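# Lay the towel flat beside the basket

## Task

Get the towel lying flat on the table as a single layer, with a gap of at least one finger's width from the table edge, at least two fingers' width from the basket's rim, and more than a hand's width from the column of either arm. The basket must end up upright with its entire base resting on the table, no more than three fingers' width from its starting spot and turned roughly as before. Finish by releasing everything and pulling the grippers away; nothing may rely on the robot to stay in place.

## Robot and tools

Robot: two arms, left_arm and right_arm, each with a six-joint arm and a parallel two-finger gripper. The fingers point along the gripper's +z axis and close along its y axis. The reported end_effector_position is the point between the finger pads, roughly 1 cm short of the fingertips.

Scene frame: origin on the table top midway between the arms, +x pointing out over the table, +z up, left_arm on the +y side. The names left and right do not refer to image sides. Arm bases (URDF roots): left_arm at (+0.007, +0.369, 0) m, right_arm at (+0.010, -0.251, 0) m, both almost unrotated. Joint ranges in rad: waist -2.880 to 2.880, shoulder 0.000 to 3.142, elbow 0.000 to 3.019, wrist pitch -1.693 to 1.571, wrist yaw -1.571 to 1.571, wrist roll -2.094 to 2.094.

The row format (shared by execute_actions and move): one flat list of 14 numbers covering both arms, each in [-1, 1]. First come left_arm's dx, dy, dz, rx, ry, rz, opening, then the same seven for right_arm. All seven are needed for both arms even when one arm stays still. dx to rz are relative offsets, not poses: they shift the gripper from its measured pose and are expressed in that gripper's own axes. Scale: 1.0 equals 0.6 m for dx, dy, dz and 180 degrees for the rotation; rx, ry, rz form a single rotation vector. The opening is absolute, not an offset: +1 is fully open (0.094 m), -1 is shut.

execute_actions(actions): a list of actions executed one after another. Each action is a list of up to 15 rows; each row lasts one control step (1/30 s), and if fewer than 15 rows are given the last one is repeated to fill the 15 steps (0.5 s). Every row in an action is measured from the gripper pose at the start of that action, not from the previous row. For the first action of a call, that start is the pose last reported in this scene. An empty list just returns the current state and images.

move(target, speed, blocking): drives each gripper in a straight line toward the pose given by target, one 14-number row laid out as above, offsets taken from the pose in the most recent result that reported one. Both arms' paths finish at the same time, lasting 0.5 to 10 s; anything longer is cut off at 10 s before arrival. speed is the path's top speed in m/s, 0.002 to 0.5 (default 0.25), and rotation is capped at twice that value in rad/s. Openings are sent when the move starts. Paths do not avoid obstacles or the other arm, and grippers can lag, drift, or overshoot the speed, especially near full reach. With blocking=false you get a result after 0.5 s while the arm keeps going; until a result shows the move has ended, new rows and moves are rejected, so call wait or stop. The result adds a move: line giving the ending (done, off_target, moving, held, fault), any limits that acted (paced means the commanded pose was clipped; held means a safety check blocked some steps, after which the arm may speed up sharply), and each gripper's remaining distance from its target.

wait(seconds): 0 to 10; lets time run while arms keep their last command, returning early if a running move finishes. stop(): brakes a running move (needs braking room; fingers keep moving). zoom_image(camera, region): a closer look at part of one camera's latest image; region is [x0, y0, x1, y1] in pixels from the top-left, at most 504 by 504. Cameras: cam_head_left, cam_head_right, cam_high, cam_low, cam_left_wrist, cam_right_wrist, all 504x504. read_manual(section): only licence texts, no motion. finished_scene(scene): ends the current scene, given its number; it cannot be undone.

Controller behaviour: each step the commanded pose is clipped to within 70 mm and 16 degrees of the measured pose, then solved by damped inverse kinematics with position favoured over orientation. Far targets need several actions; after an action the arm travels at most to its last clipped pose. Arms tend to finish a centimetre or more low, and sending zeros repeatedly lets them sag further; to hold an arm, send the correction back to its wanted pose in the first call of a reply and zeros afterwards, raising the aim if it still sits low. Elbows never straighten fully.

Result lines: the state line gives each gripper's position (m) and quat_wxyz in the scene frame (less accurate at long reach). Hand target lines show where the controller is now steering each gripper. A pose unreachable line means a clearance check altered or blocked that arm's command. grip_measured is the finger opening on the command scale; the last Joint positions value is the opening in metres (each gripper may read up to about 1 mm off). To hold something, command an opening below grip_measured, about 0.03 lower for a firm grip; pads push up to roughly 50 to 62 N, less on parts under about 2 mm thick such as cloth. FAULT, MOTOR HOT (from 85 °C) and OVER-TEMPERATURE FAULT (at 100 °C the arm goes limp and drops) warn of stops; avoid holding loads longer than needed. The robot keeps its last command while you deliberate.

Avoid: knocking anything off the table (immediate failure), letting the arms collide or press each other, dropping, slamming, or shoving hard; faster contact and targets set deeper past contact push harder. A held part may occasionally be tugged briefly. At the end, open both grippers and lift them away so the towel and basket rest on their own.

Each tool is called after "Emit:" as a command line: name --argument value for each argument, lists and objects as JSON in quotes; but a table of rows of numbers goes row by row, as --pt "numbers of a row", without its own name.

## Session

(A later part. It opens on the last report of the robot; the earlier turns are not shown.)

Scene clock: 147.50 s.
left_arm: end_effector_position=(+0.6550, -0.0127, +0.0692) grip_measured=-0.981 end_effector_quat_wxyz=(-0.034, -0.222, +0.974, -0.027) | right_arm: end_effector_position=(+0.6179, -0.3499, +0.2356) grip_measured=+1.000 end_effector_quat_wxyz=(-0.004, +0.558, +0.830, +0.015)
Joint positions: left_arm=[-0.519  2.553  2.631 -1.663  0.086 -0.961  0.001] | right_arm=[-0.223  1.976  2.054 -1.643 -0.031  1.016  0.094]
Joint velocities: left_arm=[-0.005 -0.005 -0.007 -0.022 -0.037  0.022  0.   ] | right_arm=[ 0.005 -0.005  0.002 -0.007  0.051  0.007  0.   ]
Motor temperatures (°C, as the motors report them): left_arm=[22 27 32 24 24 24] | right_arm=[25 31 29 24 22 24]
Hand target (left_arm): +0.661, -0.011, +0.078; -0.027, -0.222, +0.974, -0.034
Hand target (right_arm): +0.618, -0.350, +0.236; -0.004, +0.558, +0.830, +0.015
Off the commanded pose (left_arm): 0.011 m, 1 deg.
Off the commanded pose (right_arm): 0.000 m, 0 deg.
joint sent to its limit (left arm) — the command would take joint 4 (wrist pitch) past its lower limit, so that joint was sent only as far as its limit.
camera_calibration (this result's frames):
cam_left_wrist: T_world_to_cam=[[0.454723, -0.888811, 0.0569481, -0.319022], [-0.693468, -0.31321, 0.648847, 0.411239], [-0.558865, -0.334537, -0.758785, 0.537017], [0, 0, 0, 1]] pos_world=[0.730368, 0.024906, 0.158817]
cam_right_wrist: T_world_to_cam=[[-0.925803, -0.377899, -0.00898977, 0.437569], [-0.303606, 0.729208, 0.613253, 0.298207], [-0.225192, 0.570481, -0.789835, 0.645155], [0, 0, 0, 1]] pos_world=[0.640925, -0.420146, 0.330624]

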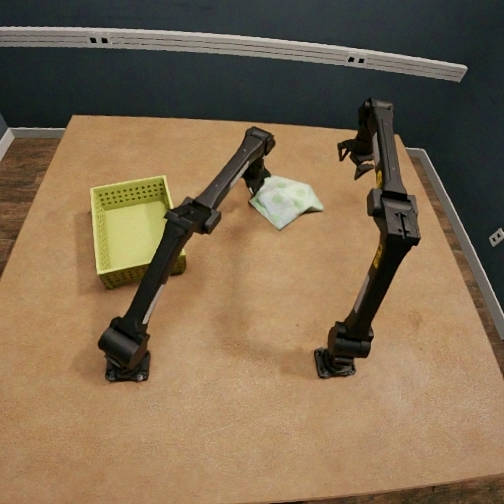

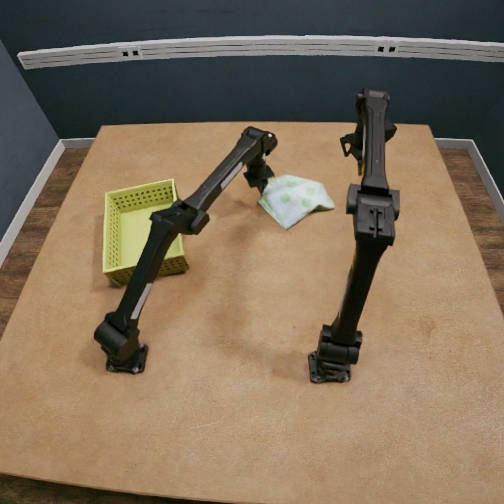

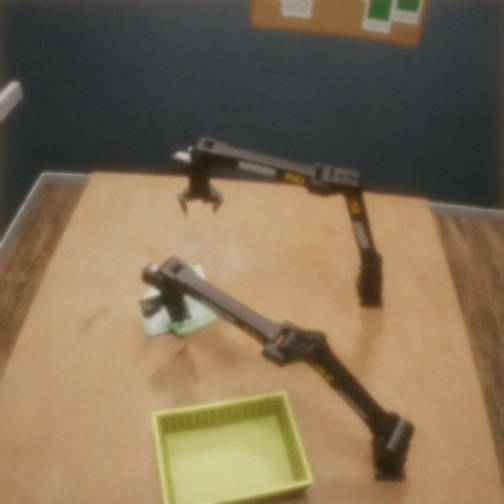

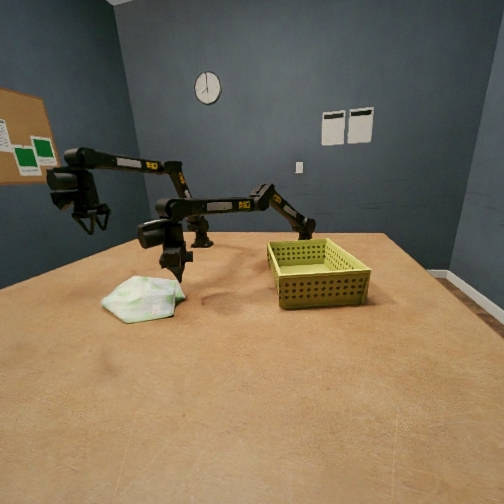

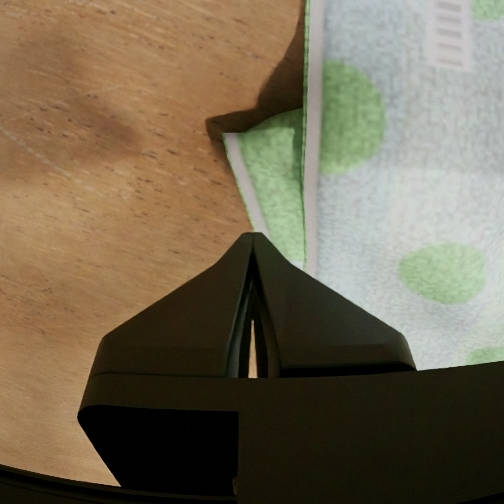

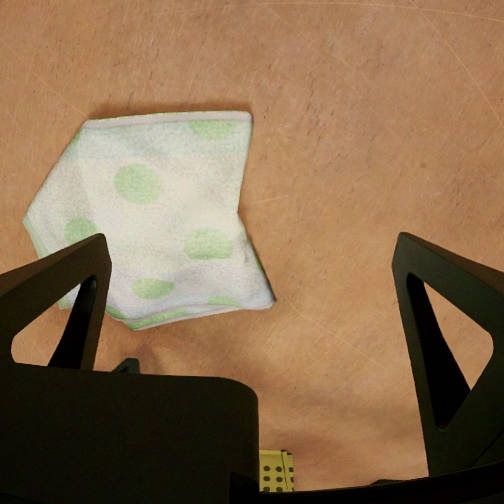

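Not low enough. Retry lower.

Emit:
move --target '[-0.02,-0.005,0.04,0,0,0,-0.2,0,0,0,0,0,0,1]' --speed 0.06

Emit:
move --target '[0,0,0.1,0,0,0,-0.2,0,0,0,0,0,0,1]' --speed 0.04

Emit:
execute_actions --actions '[[[0,0,0.03,0,0,0,-1,0,0,0,0,0,0,1]],[[0,0,0.03,0,0,0,-1,0,0,0,0,0,0,1]],[[0,0,-0.08,0,0,0,-1,0,0,0,0,0,0,1]]]'

Scene clock: 152.97 s.
left_arm: end_effector_position=(+0.6558, -0.0132, +0.0619) grip_measured=-0.201 end_effector_quat_wxyz=(-0.035, -0.222, +0.974, -0.026) | right_arm: end_effector_position=(+0.6179, -0.3499, +0.2356) grip_measured=+1.000 end_effector_quat_wxyz=(-0.004, +0.558, +0.830, +0.015)
Joint positions: left_arm=[-0.519  2.562  2.631 -1.657  0.086 -0.961  0.038] | right_arm=[-0.223  1.976  2.054 -1.643 -0.031  1.016  0.094]
Joint velocities: left_arm=[-0.015 -0.005  0.002 -0.007 -0.007 -0.037  0.   ] | right_arm=[-0.005 -0.015  0.007  0.007  0.037 -0.022  0.   ]
Motor temperatures (°C, as the motors report them): left_arm=[22 27 32 24 24 24] | right_arm=[25 31 29 24 22 24]
Hand target (left_arm): +0.665, -0.011, +0.045; -0.034, -0.222, +0.974, -0.028
Hand target (right_arm): +0.618, -0.350, +0.236; -0.004, +0.558, +0.830, +0.015
Off the commanded pose (left_arm): 0.020 m, 0 deg.
Off the commanded pose (right_arm): 0.000 m, 0 deg.
move: off_target (left_arm)
camera_calibration (this result's frames):
cam_left_wrist: T_world_to_cam=[[0.454889, -0.888904, 0.0540903, -0.319329], [-0.691524, -0.314305, 0.65039, 0.414998], [-0.561133, -0.33326, -0.757672, 0.533242], [0, 0, 0, 1]] pos_world=[0.73146, 0.0242912, 0.151385]
cam_right_wrist: T_world_to_cam=[[-0.925803, -0.377899, -0.00898977, 0.437569], [-0.303606, 0.729208, 0.613253, 0.298207], [-0.225192, 0.570481, -0.789835, 0.645155], [0, 0, 0, 1]] pos_world=[0.640925, -0.420146, 0.330624]

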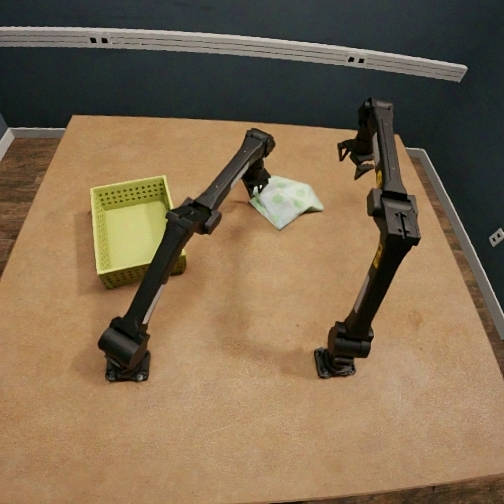

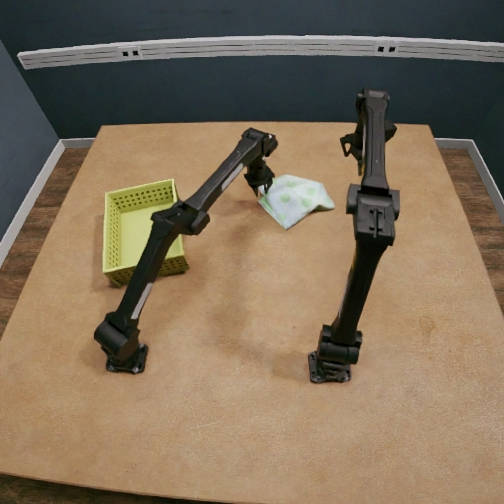

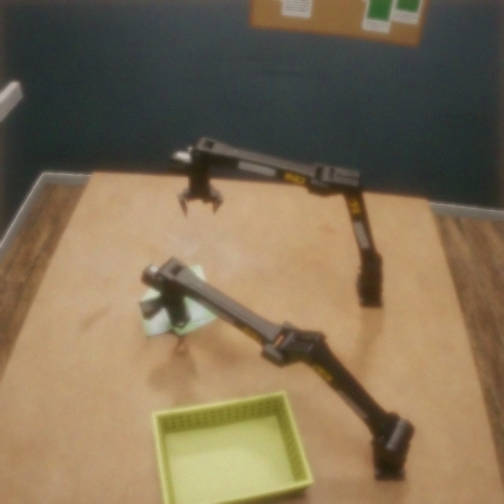

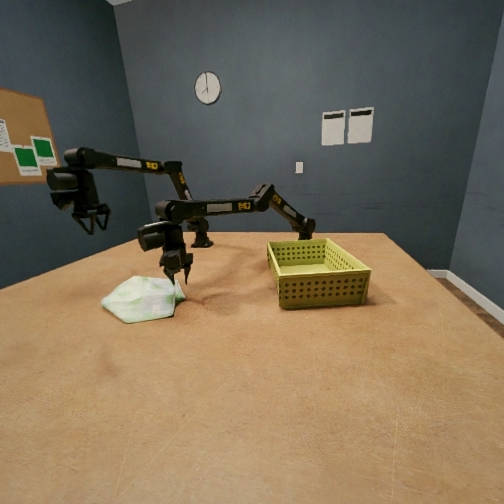

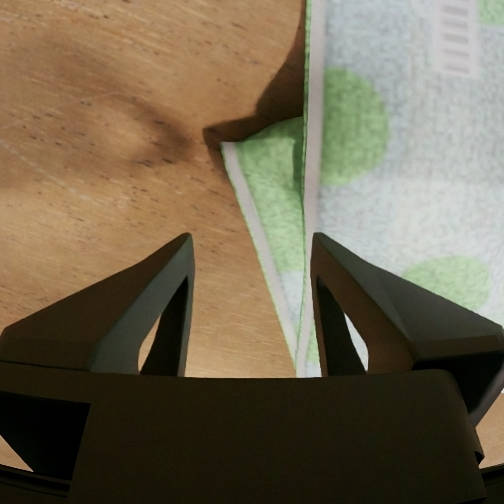

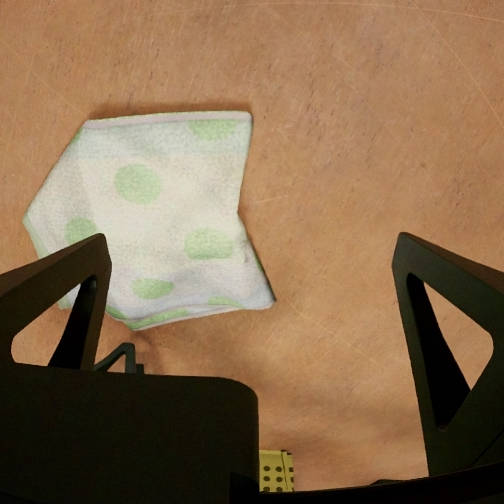

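Scene clock: 154.70 s.
left_arm: end_effector_position=(+0.6549, -0.0127, +0.0126) grip_measured=-0.201 end_effector_quat_wxyz=(-0.033, -0.222, +0.974, -0.028) | right_arm: end_effector_position=(+0.6179, -0.3499, +0.2356) grip_measured=+1.000 end_effector_quat_wxyz=(-0.004, +0.558, +0.830, +0.015)
Joint positions: left_arm=[-0.519  2.549  2.476 -1.51   0.086 -0.961  0.038] | right_arm=[-0.223  1.976  2.054 -1.643 -0.031  1.016  0.094]
Joint velocities: left_arm=[ 0.005  0.005 -0.017 -0.002 -0.066 -0.022  0.   ] | right_arm=[-0.024 -0.005 -0.002 -0.002 -0.037 -0.007  0.   ]
Motor temperatures (°C, as the motors report them): left_arm=[22 27 32 24 24 24] | right_arm=[25 31 29 24 22 24]
Hand target (left_arm): +0.651, -0.017, +0.002; -0.035, -0.222, +0.974, -0.026
Hand target (right_arm): +0.618, -0.350, +0.236; -0.004, +0.558, +0.830, +0.015
Off the commanded pose (left_arm): 0.012 m, 0 deg.
Off the commanded pose (right_arm): 0.000 m, 0 deg.
move: off_target (left_arm)
camera_calibration (this result's frames):
cam_left_wrist: T_world_to_cam=[[0.454646, -0.888768, 0.0582181, -0.315718], [-0.69433, -0.312725, 0.648158, 0.448519], [-0.557856, -0.335105, -0.759277, 0.49339], [0, 0, 0, 1]] pos_world=[0.7302, 0.0250003, 0.102289]
cam_right_wrist: T_world_to_cam=[[-0.925803, -0.377899, -0.00898977, 0.437569], [-0.303606, 0.729208, 0.613253, 0.298207], [-0.225192, 0.570481, -0.789835, 0.645155], [0, 0, 0, 1]] pos_world=[0.640925, -0.420146, 0.330624]

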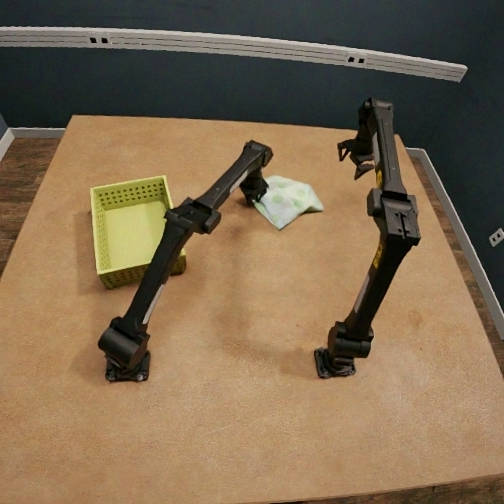

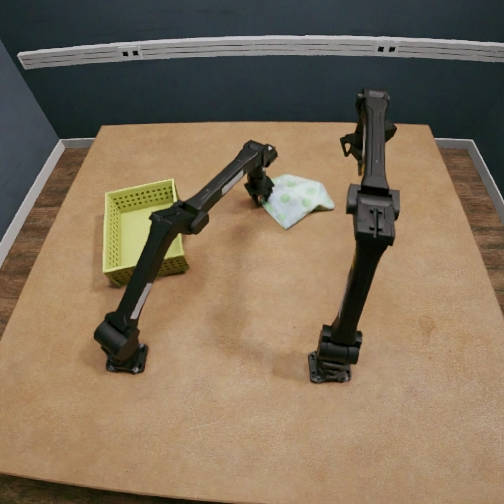

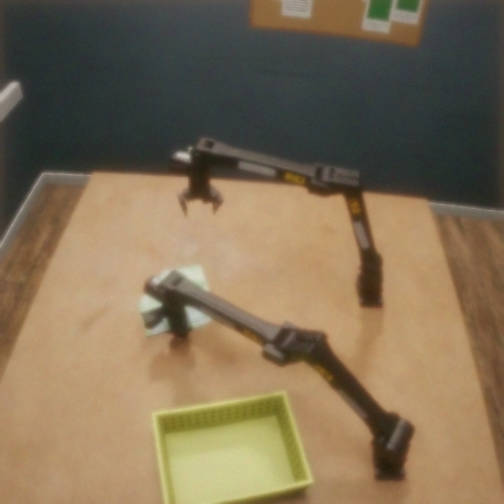

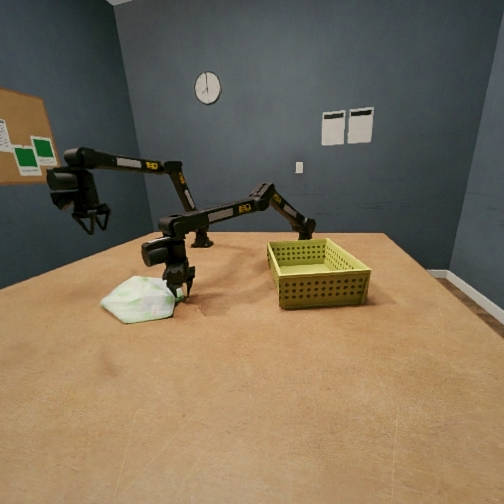

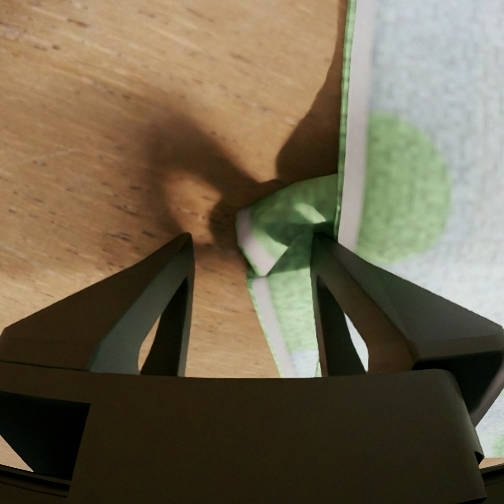

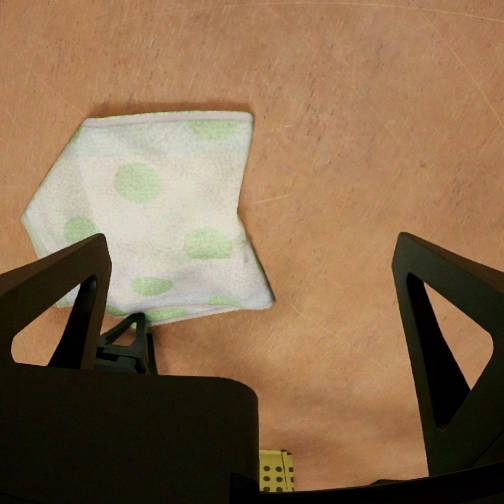

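Scene clock: 156.20 s.
left_arm: end_effector_position=(+0.6521, -0.0112, +0.0487) grip_measured=-0.964 end_effector_quat_wxyz=(-0.030, -0.222, +0.974, -0.031) | right_arm: end_effector_position=(+0.6179, -0.3499, +0.2356) grip_measured=+1.000 end_effector_quat_wxyz=(-0.004, +0.558, +0.830, +0.015)
Joint positions: left_arm=[-0.519  2.507  2.491 -1.557  0.087 -0.961  0.002] | right_arm=[-0.223  1.976  2.054 -1.643 -0.031  1.016  0.094]
Joint velocities: left_arm=[ 0.005 -0.005  0.002 -0.002  0.007  0.007 -0.   ] | right_arm=[ 0.015 -0.005  0.002 -0.012 -0.051  0.022  0.   ]
Motor temperatures (°C, as the motors report them): left_arm=[22 28 32 24 24 24] | right_arm=[25 31 29 24 22 24]
Hand target (left_arm): +0.661, -0.011, +0.062; -0.020, -0.221, +0.974, -0.040
Hand target (right_arm): +0.618, -0.350, +0.236; -0.004, +0.558, +0.830, +0.015
Off the commanded pose (left_arm): 0.016 m, 1 deg.
Off the commanded pose (right_arm): 0.000 m, 0 deg.
camera_calibration (this result's frames):
cam_left_wrist: T_world_to_cam=[[0.454098, -0.888429, 0.0669968, -0.31526], [-0.700006, -0.309248, 0.643706, 0.427632], [-0.551169, -0.339204, -0.762334, 0.515433], [0, 0, 0, 1]] pos_world=[0.726594, 0.0269951, 0.138784]
cam_right_wrist: T_world_to_cam=[[-0.925803, -0.377899, -0.00898977, 0.437569], [-0.303606, 0.729208, 0.613253, 0.298207], [-0.225192, 0.570481, -0.789835, 0.645155], [0, 0, 0, 1]] pos_world=[0.640925, -0.420146, 0.330624]

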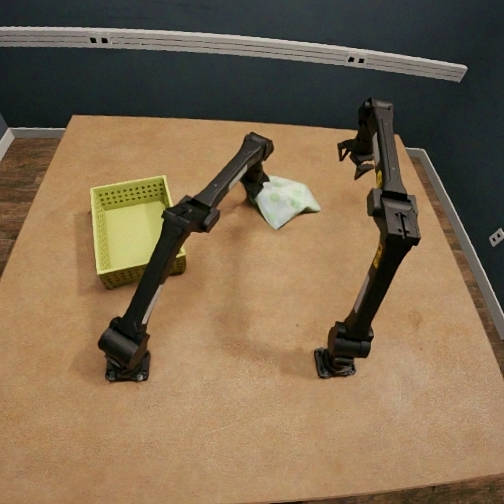

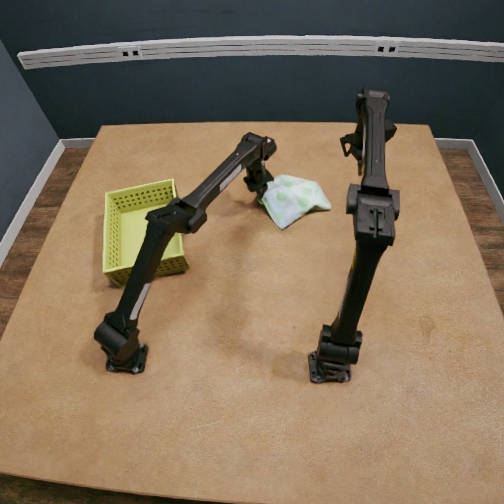

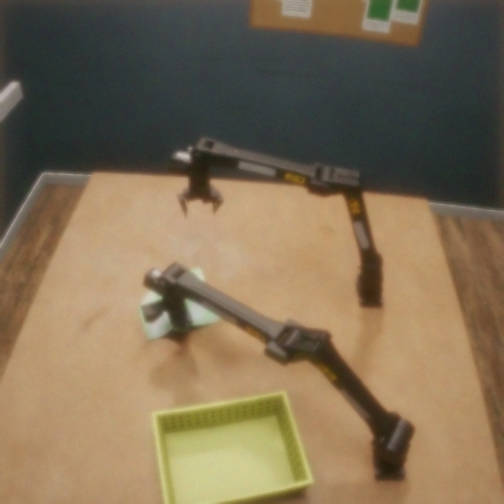

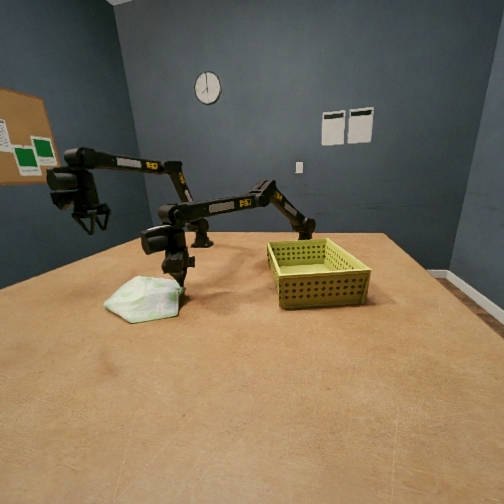

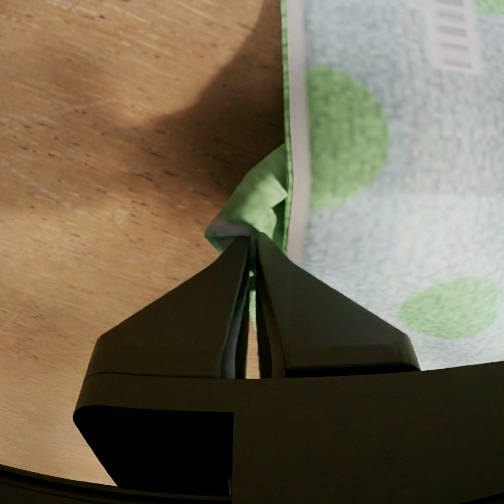

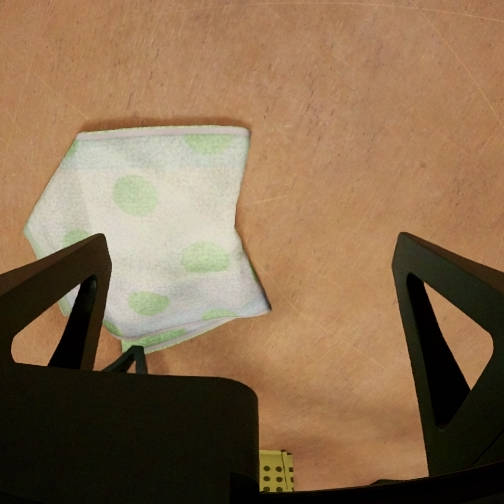

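Emit:
move --target '[0.6,-0.025,0,0,0,0,-1,0,0,0,0,0,0,1]' --speed 0.1

Scene clock: 163.97 s.
left_arm: end_effector_position=(+0.3380, -0.1794, +0.0764) grip_measured=-0.964 end_effector_quat_wxyz=(-0.031, -0.216, +0.976, -0.027) | right_arm: end_effector_position=(+0.6179, -0.3499, +0.2356) grip_measured=+1.000 end_effector_quat_wxyz=(-0.004, +0.558, +0.830, +0.015)
Joint positions: left_arm=[-1.014  2.082  1.801 -1.261  0.077 -1.444  0.002] | right_arm=[-0.223  1.976  2.054 -1.643 -0.031  1.016  0.094]
Joint velocities: left_arm=[ 0.005 -0.015 -0.012 -0.032 -0.037  0.037 -0.002] | right_arm=[-0.015 -0.005 -0.007  0.007 -0.007 -0.081  0.   ]
Motor temperatures (°C, as the motors report them): left_arm=[22 28 32 24 24 24] | right_arm=[25 31 29 24 22 24]
Hand target (left_arm): +0.336, -0.181, +0.078; -0.028, -0.222, +0.974, -0.032
Hand target (right_arm): +0.618, -0.350, +0.236; -0.004, +0.558, +0.830, +0.015
Off the commanded pose (left_arm): 0.003 m, 1 deg.
Off the commanded pose (right_arm): 0.000 m, 0 deg.
move: done
camera_calibration (this result's frames):
cam_left_wrist: T_world_to_cam=[[0.443472, -0.894417, 0.0578883, -0.320731], [-0.700718, -0.305711, 0.644621, 0.138626], [-0.558863, -0.326435, -0.762308, 0.311299], [0, 0, 0, 1]] pos_world=[0.413346, -0.142869, 0.166512]
cam_right_wrist: T_world_to_cam=[[-0.925803, -0.377899, -0.00898977, 0.437569], [-0.303606, 0.729208, 0.613253, 0.298207], [-0.225192, 0.570481, -0.789835, 0.645155], [0, 0, 0, 1]] pos_world=[0.640925, -0.420146, 0.330624]

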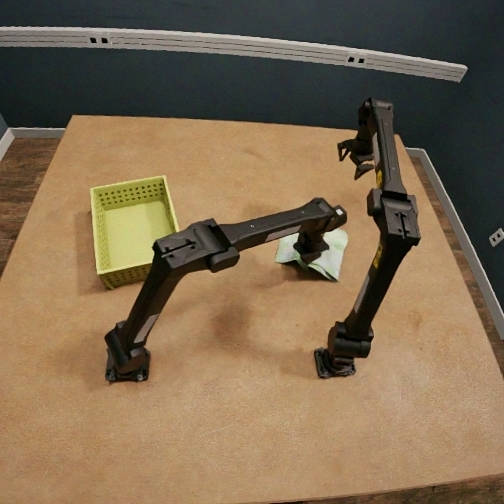

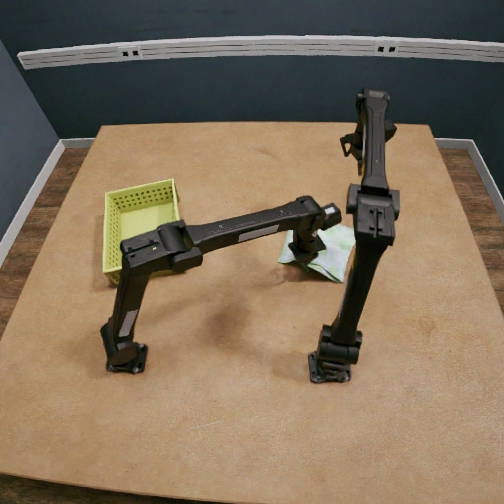

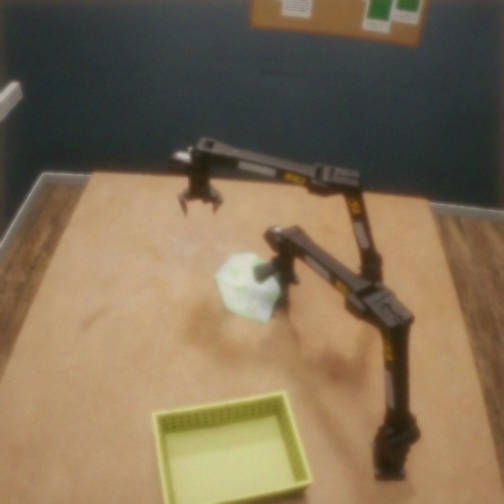

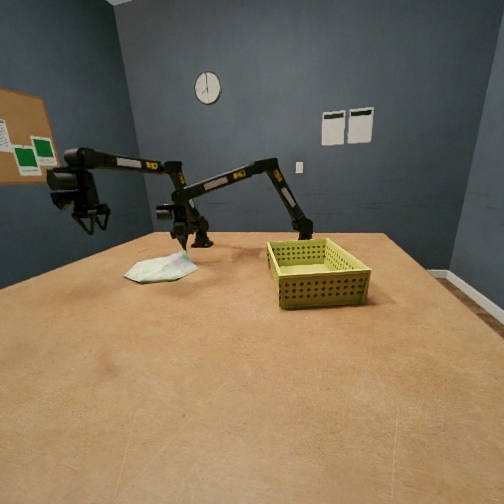

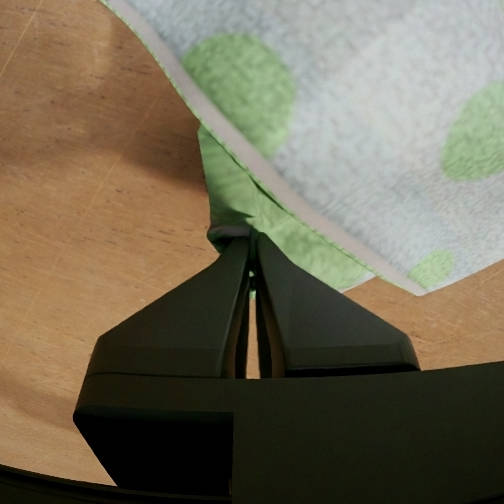

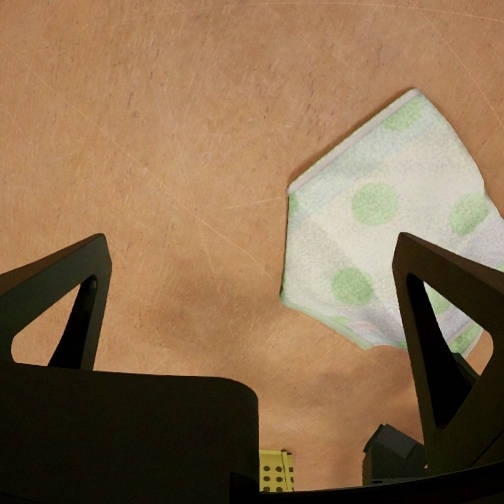

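Emit:
move --target '[-0.2,0.2,-0.75,0,0,0,-1,0,0,0,0,0,0,1]' --speed 0.15

Scene clock: 180.17 s.
left_arm: end_effector_position=(+0.4216, +0.0044, +0.4944) grip_measured=-0.964 end_effector_quat_wxyz=(+0.099, -0.233, +0.941, -0.224) | right_arm: end_effector_position=(+0.6179, -0.3499, +0.2356) grip_measured=+1.000 end_effector_quat_wxyz=(-0.004, +0.558, +0.830, +0.015)
Joint positions: left_arm=[-0.695  1.645  2.222 -1.664  0.106 -1.199  0.002] | right_arm=[-0.223  1.976  2.054 -1.643 -0.031  1.016  0.094]
Joint velocities: left_arm=[-0.005 -0.005 -0.002 -0.002 -0.007 -0.081 -0.   ] | right_arm=[-0.005  0.005  0.007 -0.002 -0.066 -0.022  0.   ]
Motor temperatures (°C, as the motors report them): left_arm=[22 28 32 24 24 24] | right_arm=[25 31 29 24 22 24]
Hand target (left_arm): +0.423, +0.009, +0.510; +0.108, -0.227, +0.939, -0.234
Hand target (right_arm): +0.618, -0.350, +0.236; -0.004, +0.558, +0.830, +0.015
Off the commanded pose (left_arm): 0.018 m, 27 deg; orientation clipped at the last step of the last action.
Off the commanded pose (right_arm): 0.000 m, 0 deg.
joint sent to its limit (left arm) — the command would take joint 4 (wrist pitch) past its lower limit, so that joint was sent only as far as its limit.
move: off_target (left_arm); limits=paced
camera_calibration (this result's frames):
cam_left_wrist: T_world_to_cam=[[0.406155, -0.773456, 0.486624, -0.414374], [-0.874194, -0.173786, 0.453413, 0.151124], [-0.266127, -0.60956, -0.746735, 0.60675], [0, 0, 0, 1]] pos_world=[0.461884, 0.075613, 0.586204]
cam_right_wrist: T_world_to_cam=[[-0.925803, -0.377899, -0.00898977, 0.437569], [-0.303606, 0.729208, 0.613253, 0.298207], [-0.225192, 0.570481, -0.789835, 0.645155], [0, 0, 0, 1]] pos_world=[0.640925, -0.420146, 0.330624]

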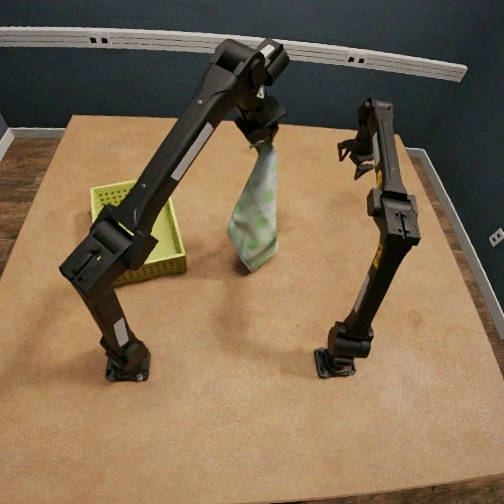

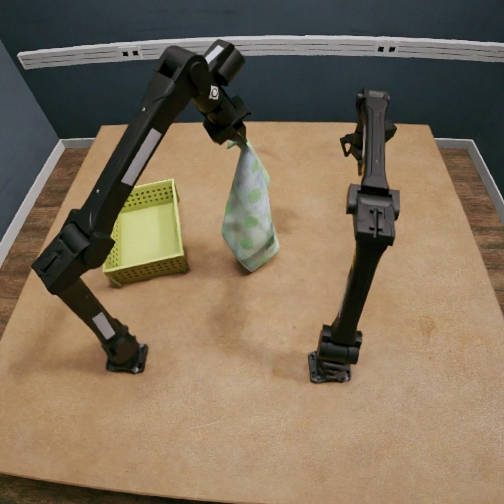

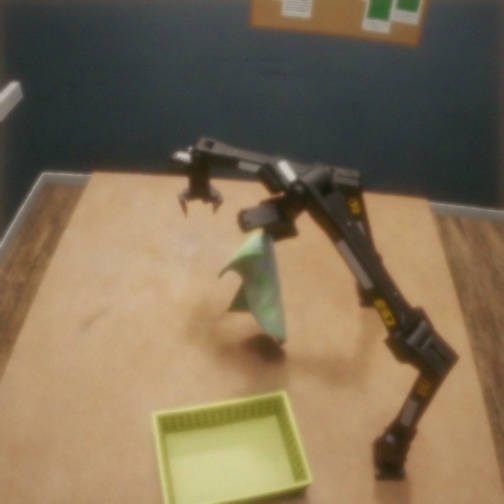

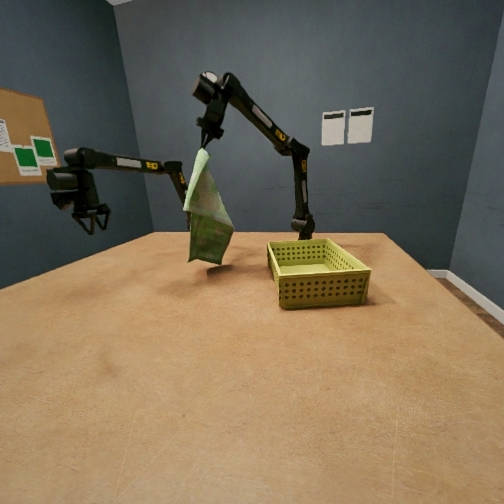

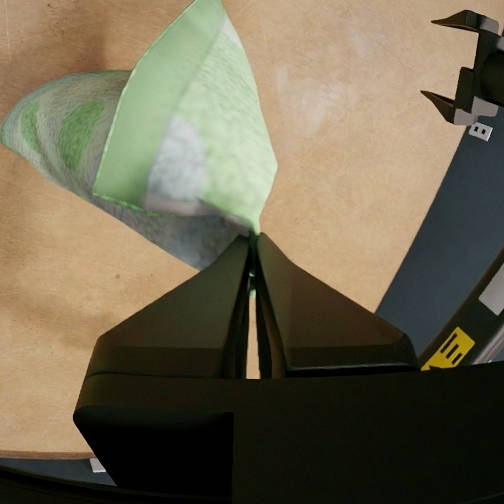

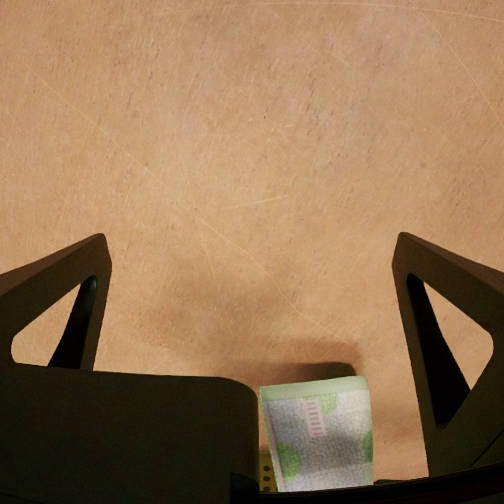

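Emit:
move --target '[0,0,0,0,0,0,-1,0.5,0.1,-0.27,0,0,-0.28,0.3]' --speed 0.15

Scene clock: 194.17 s.
left_arm: end_effector_position=(+0.4216, +0.0044, +0.4944) grip_measured=-0.964 end_effector_quat_wxyz=(+0.099, -0.232, +0.942, -0.223) | right_arm: end_effector_position=(+0.5584, -0.0537, +0.3720) grip_measured=+0.302 end_effector_quat_wxyz=(+0.090, +0.157, +0.982, +0.058)
Joint positions: left_arm=[-0.695  1.645  2.222 -1.664  0.106 -1.198  0.002] | right_arm=[ 0.288  1.79   2.129 -1.695 -0.015  0.662  0.061]
Joint velocities: left_arm=[-0.015 -0.005 -0.007 -0.007  0.037  0.007  0.001] | right_arm=[-0.005 -0.015  0.012 -0.002 -0.007 -0.051 -0.001]
Motor temperatures (°C, as the motors report them): left_arm=[22 27 33 24 24 24] | right_arm=[25 32 30 24 22 24]
Hand target (left_arm): +0.422, +0.004, +0.494; +0.099, -0.233, +0.941, -0.224
Hand target (right_arm): +0.556, -0.056, +0.402; +0.116, +0.153, +0.979, +0.068
Off the commanded pose (left_arm): 0.000 m, 0 deg.
Off the commanded pose (right_arm): 0.034 m, 11 deg.
joint sent to its limit (right arm) — the command would take joint 4 (wrist pitch) past its lower limit, so that joint was sent only as far as its limit.
move: off_target (right_arm)
camera_calibration (this result's frames):
cam_left_wrist: T_world_to_cam=[[0.405166, -0.774027, 0.486542, -0.413914], [-0.874563, -0.173055, 0.452981, 0.15149], [-0.266421, -0.609044, -0.747051, 0.607027], [0, 0, 0, 1]] pos_world=[0.461916, 0.0755419, 0.586245]
cam_right_wrist: T_world_to_cam=[[-0.299328, -0.945267, -0.1299, 0.160365], [-0.865499, 0.211682, 0.453984, 0.325614], [-0.401638, 0.248318, -0.88149, 0.685856], [0, 0, 0, 1]] pos_world=[0.605286, -0.0876496, 0.477583]

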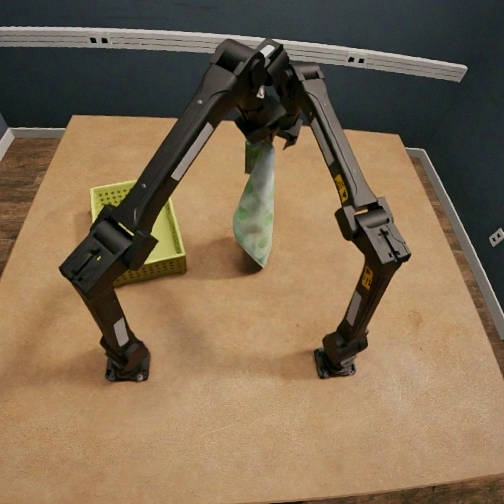

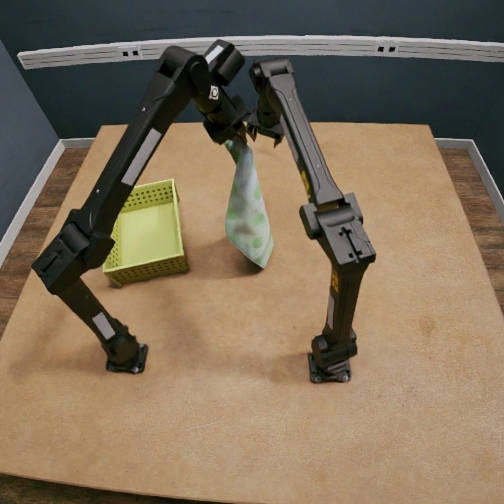

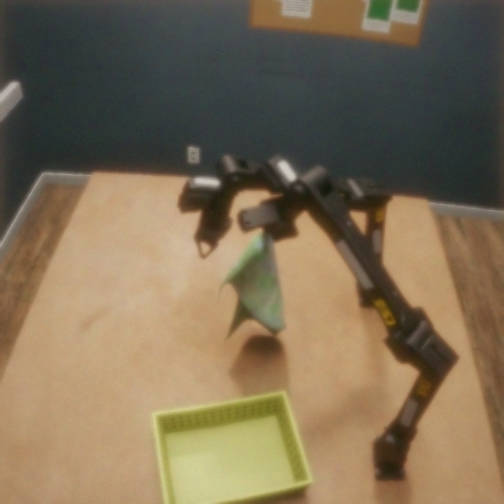

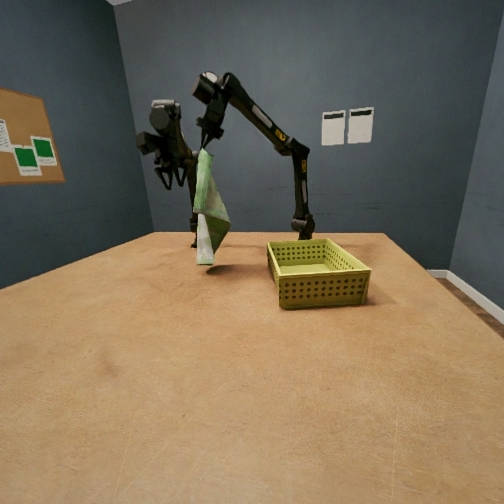

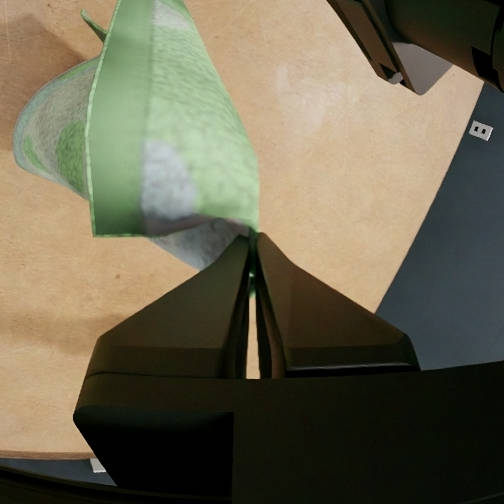

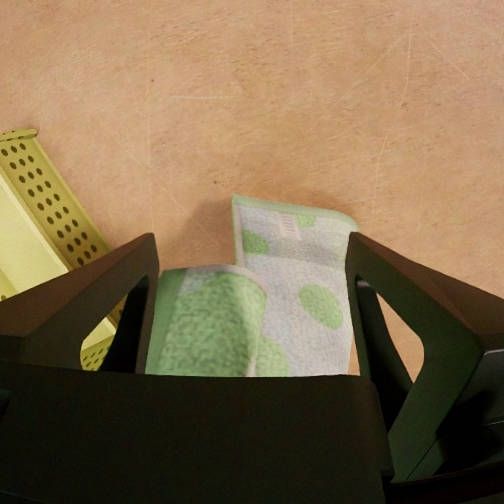

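Emit:
wait --seconds 2

Scene clock: 198.23 s.
left_arm: end_effector_position=(+0.4216, +0.0044, +0.4944) grip_measured=-0.964 end_effector_quat_wxyz=(+0.099, -0.232, +0.942, -0.223) | right_arm: end_effector_position=(+0.5584, -0.0537, +0.3720) grip_measured=+0.302 end_effector_quat_wxyz=(+0.090, +0.156, +0.982, +0.058)
Joint positions: left_arm=[-0.695  1.645  2.222 -1.664  0.106 -1.198  0.002] | right_arm=[ 0.288  1.79   2.129 -1.695 -0.015  0.66   0.061]
Joint velocities: left_arm=[-0.015 -0.005 -0.022 -0.002  0.051 -0.007  0.001] | right_arm=[-0.015  0.005  0.012  0.002  0.051  0.007 -0.001]
Motor temperatures (°C, as the motors report them): left_arm=[22 26 32 24 24 24] | right_arm=[25 32 31 24 22 24]
Hand target (left_arm): +0.422, +0.004, +0.494; +0.099, -0.233, +0.941, -0.224
Hand target (right_arm): +0.556, -0.056, +0.402; +0.116, +0.153, +0.979, +0.068
Off the commanded pose (left_arm): 0.000 m, 0 deg.
Off the commanded pose (right_arm): 0.034 m, 11 deg.
wait: 2.00 s; at rest from the start
camera_calibration (this result's frames):
cam_left_wrist: T_world_to_cam=[[0.405166, -0.774027, 0.486542, -0.413914], [-0.874563, -0.173055, 0.452981, 0.15149], [-0.266421, -0.609044, -0.747051, 0.607027], [0, 0, 0, 1]] pos_world=[0.461916, 0.0755419, 0.586245]
cam_right_wrist: T_world_to_cam=[[-0.297901, -0.94575, -0.129657, 0.159452], [-0.865873, 0.210526, 0.453809, 0.325826], [-0.401893, 0.247457, -0.881616, 0.685999], [0, 0, 0, 1]] pos_world=[0.605323, -0.0875482, 0.477599]

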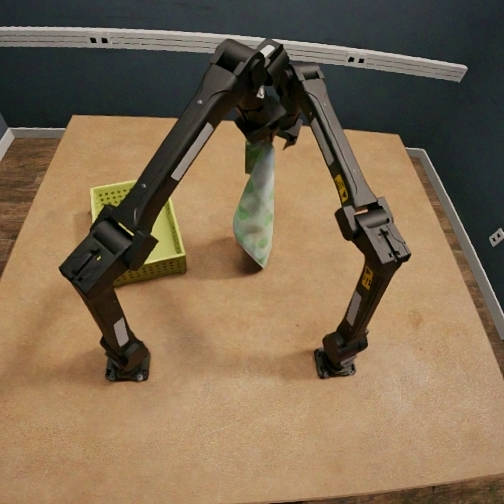

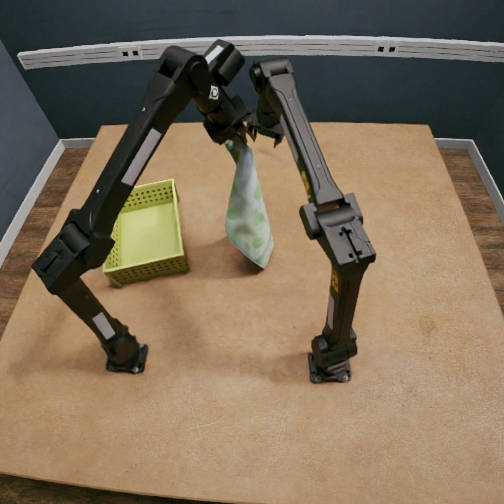

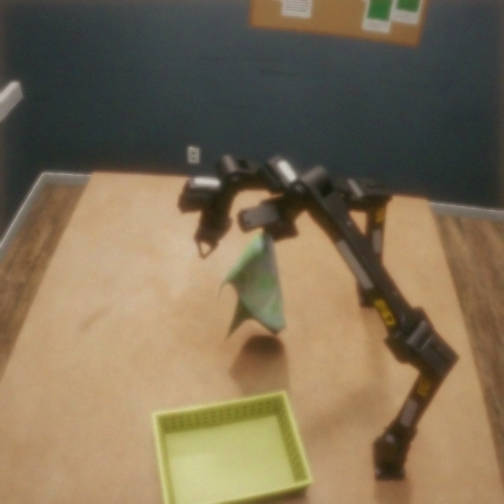

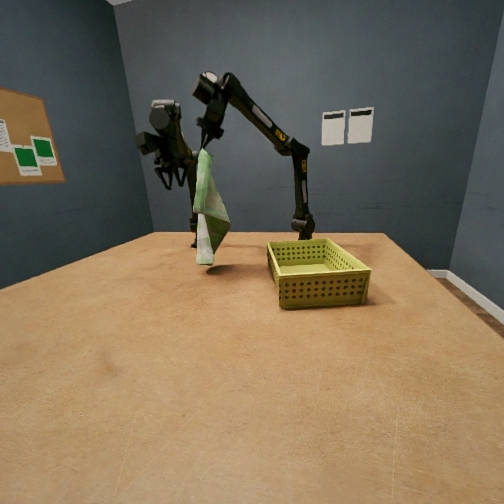

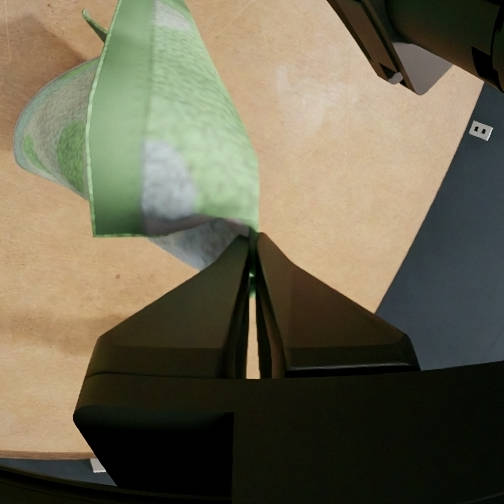

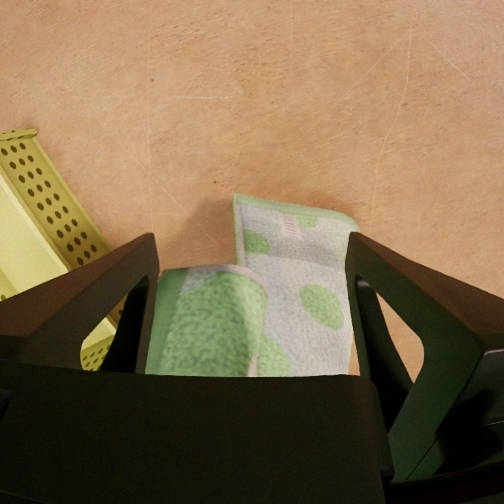

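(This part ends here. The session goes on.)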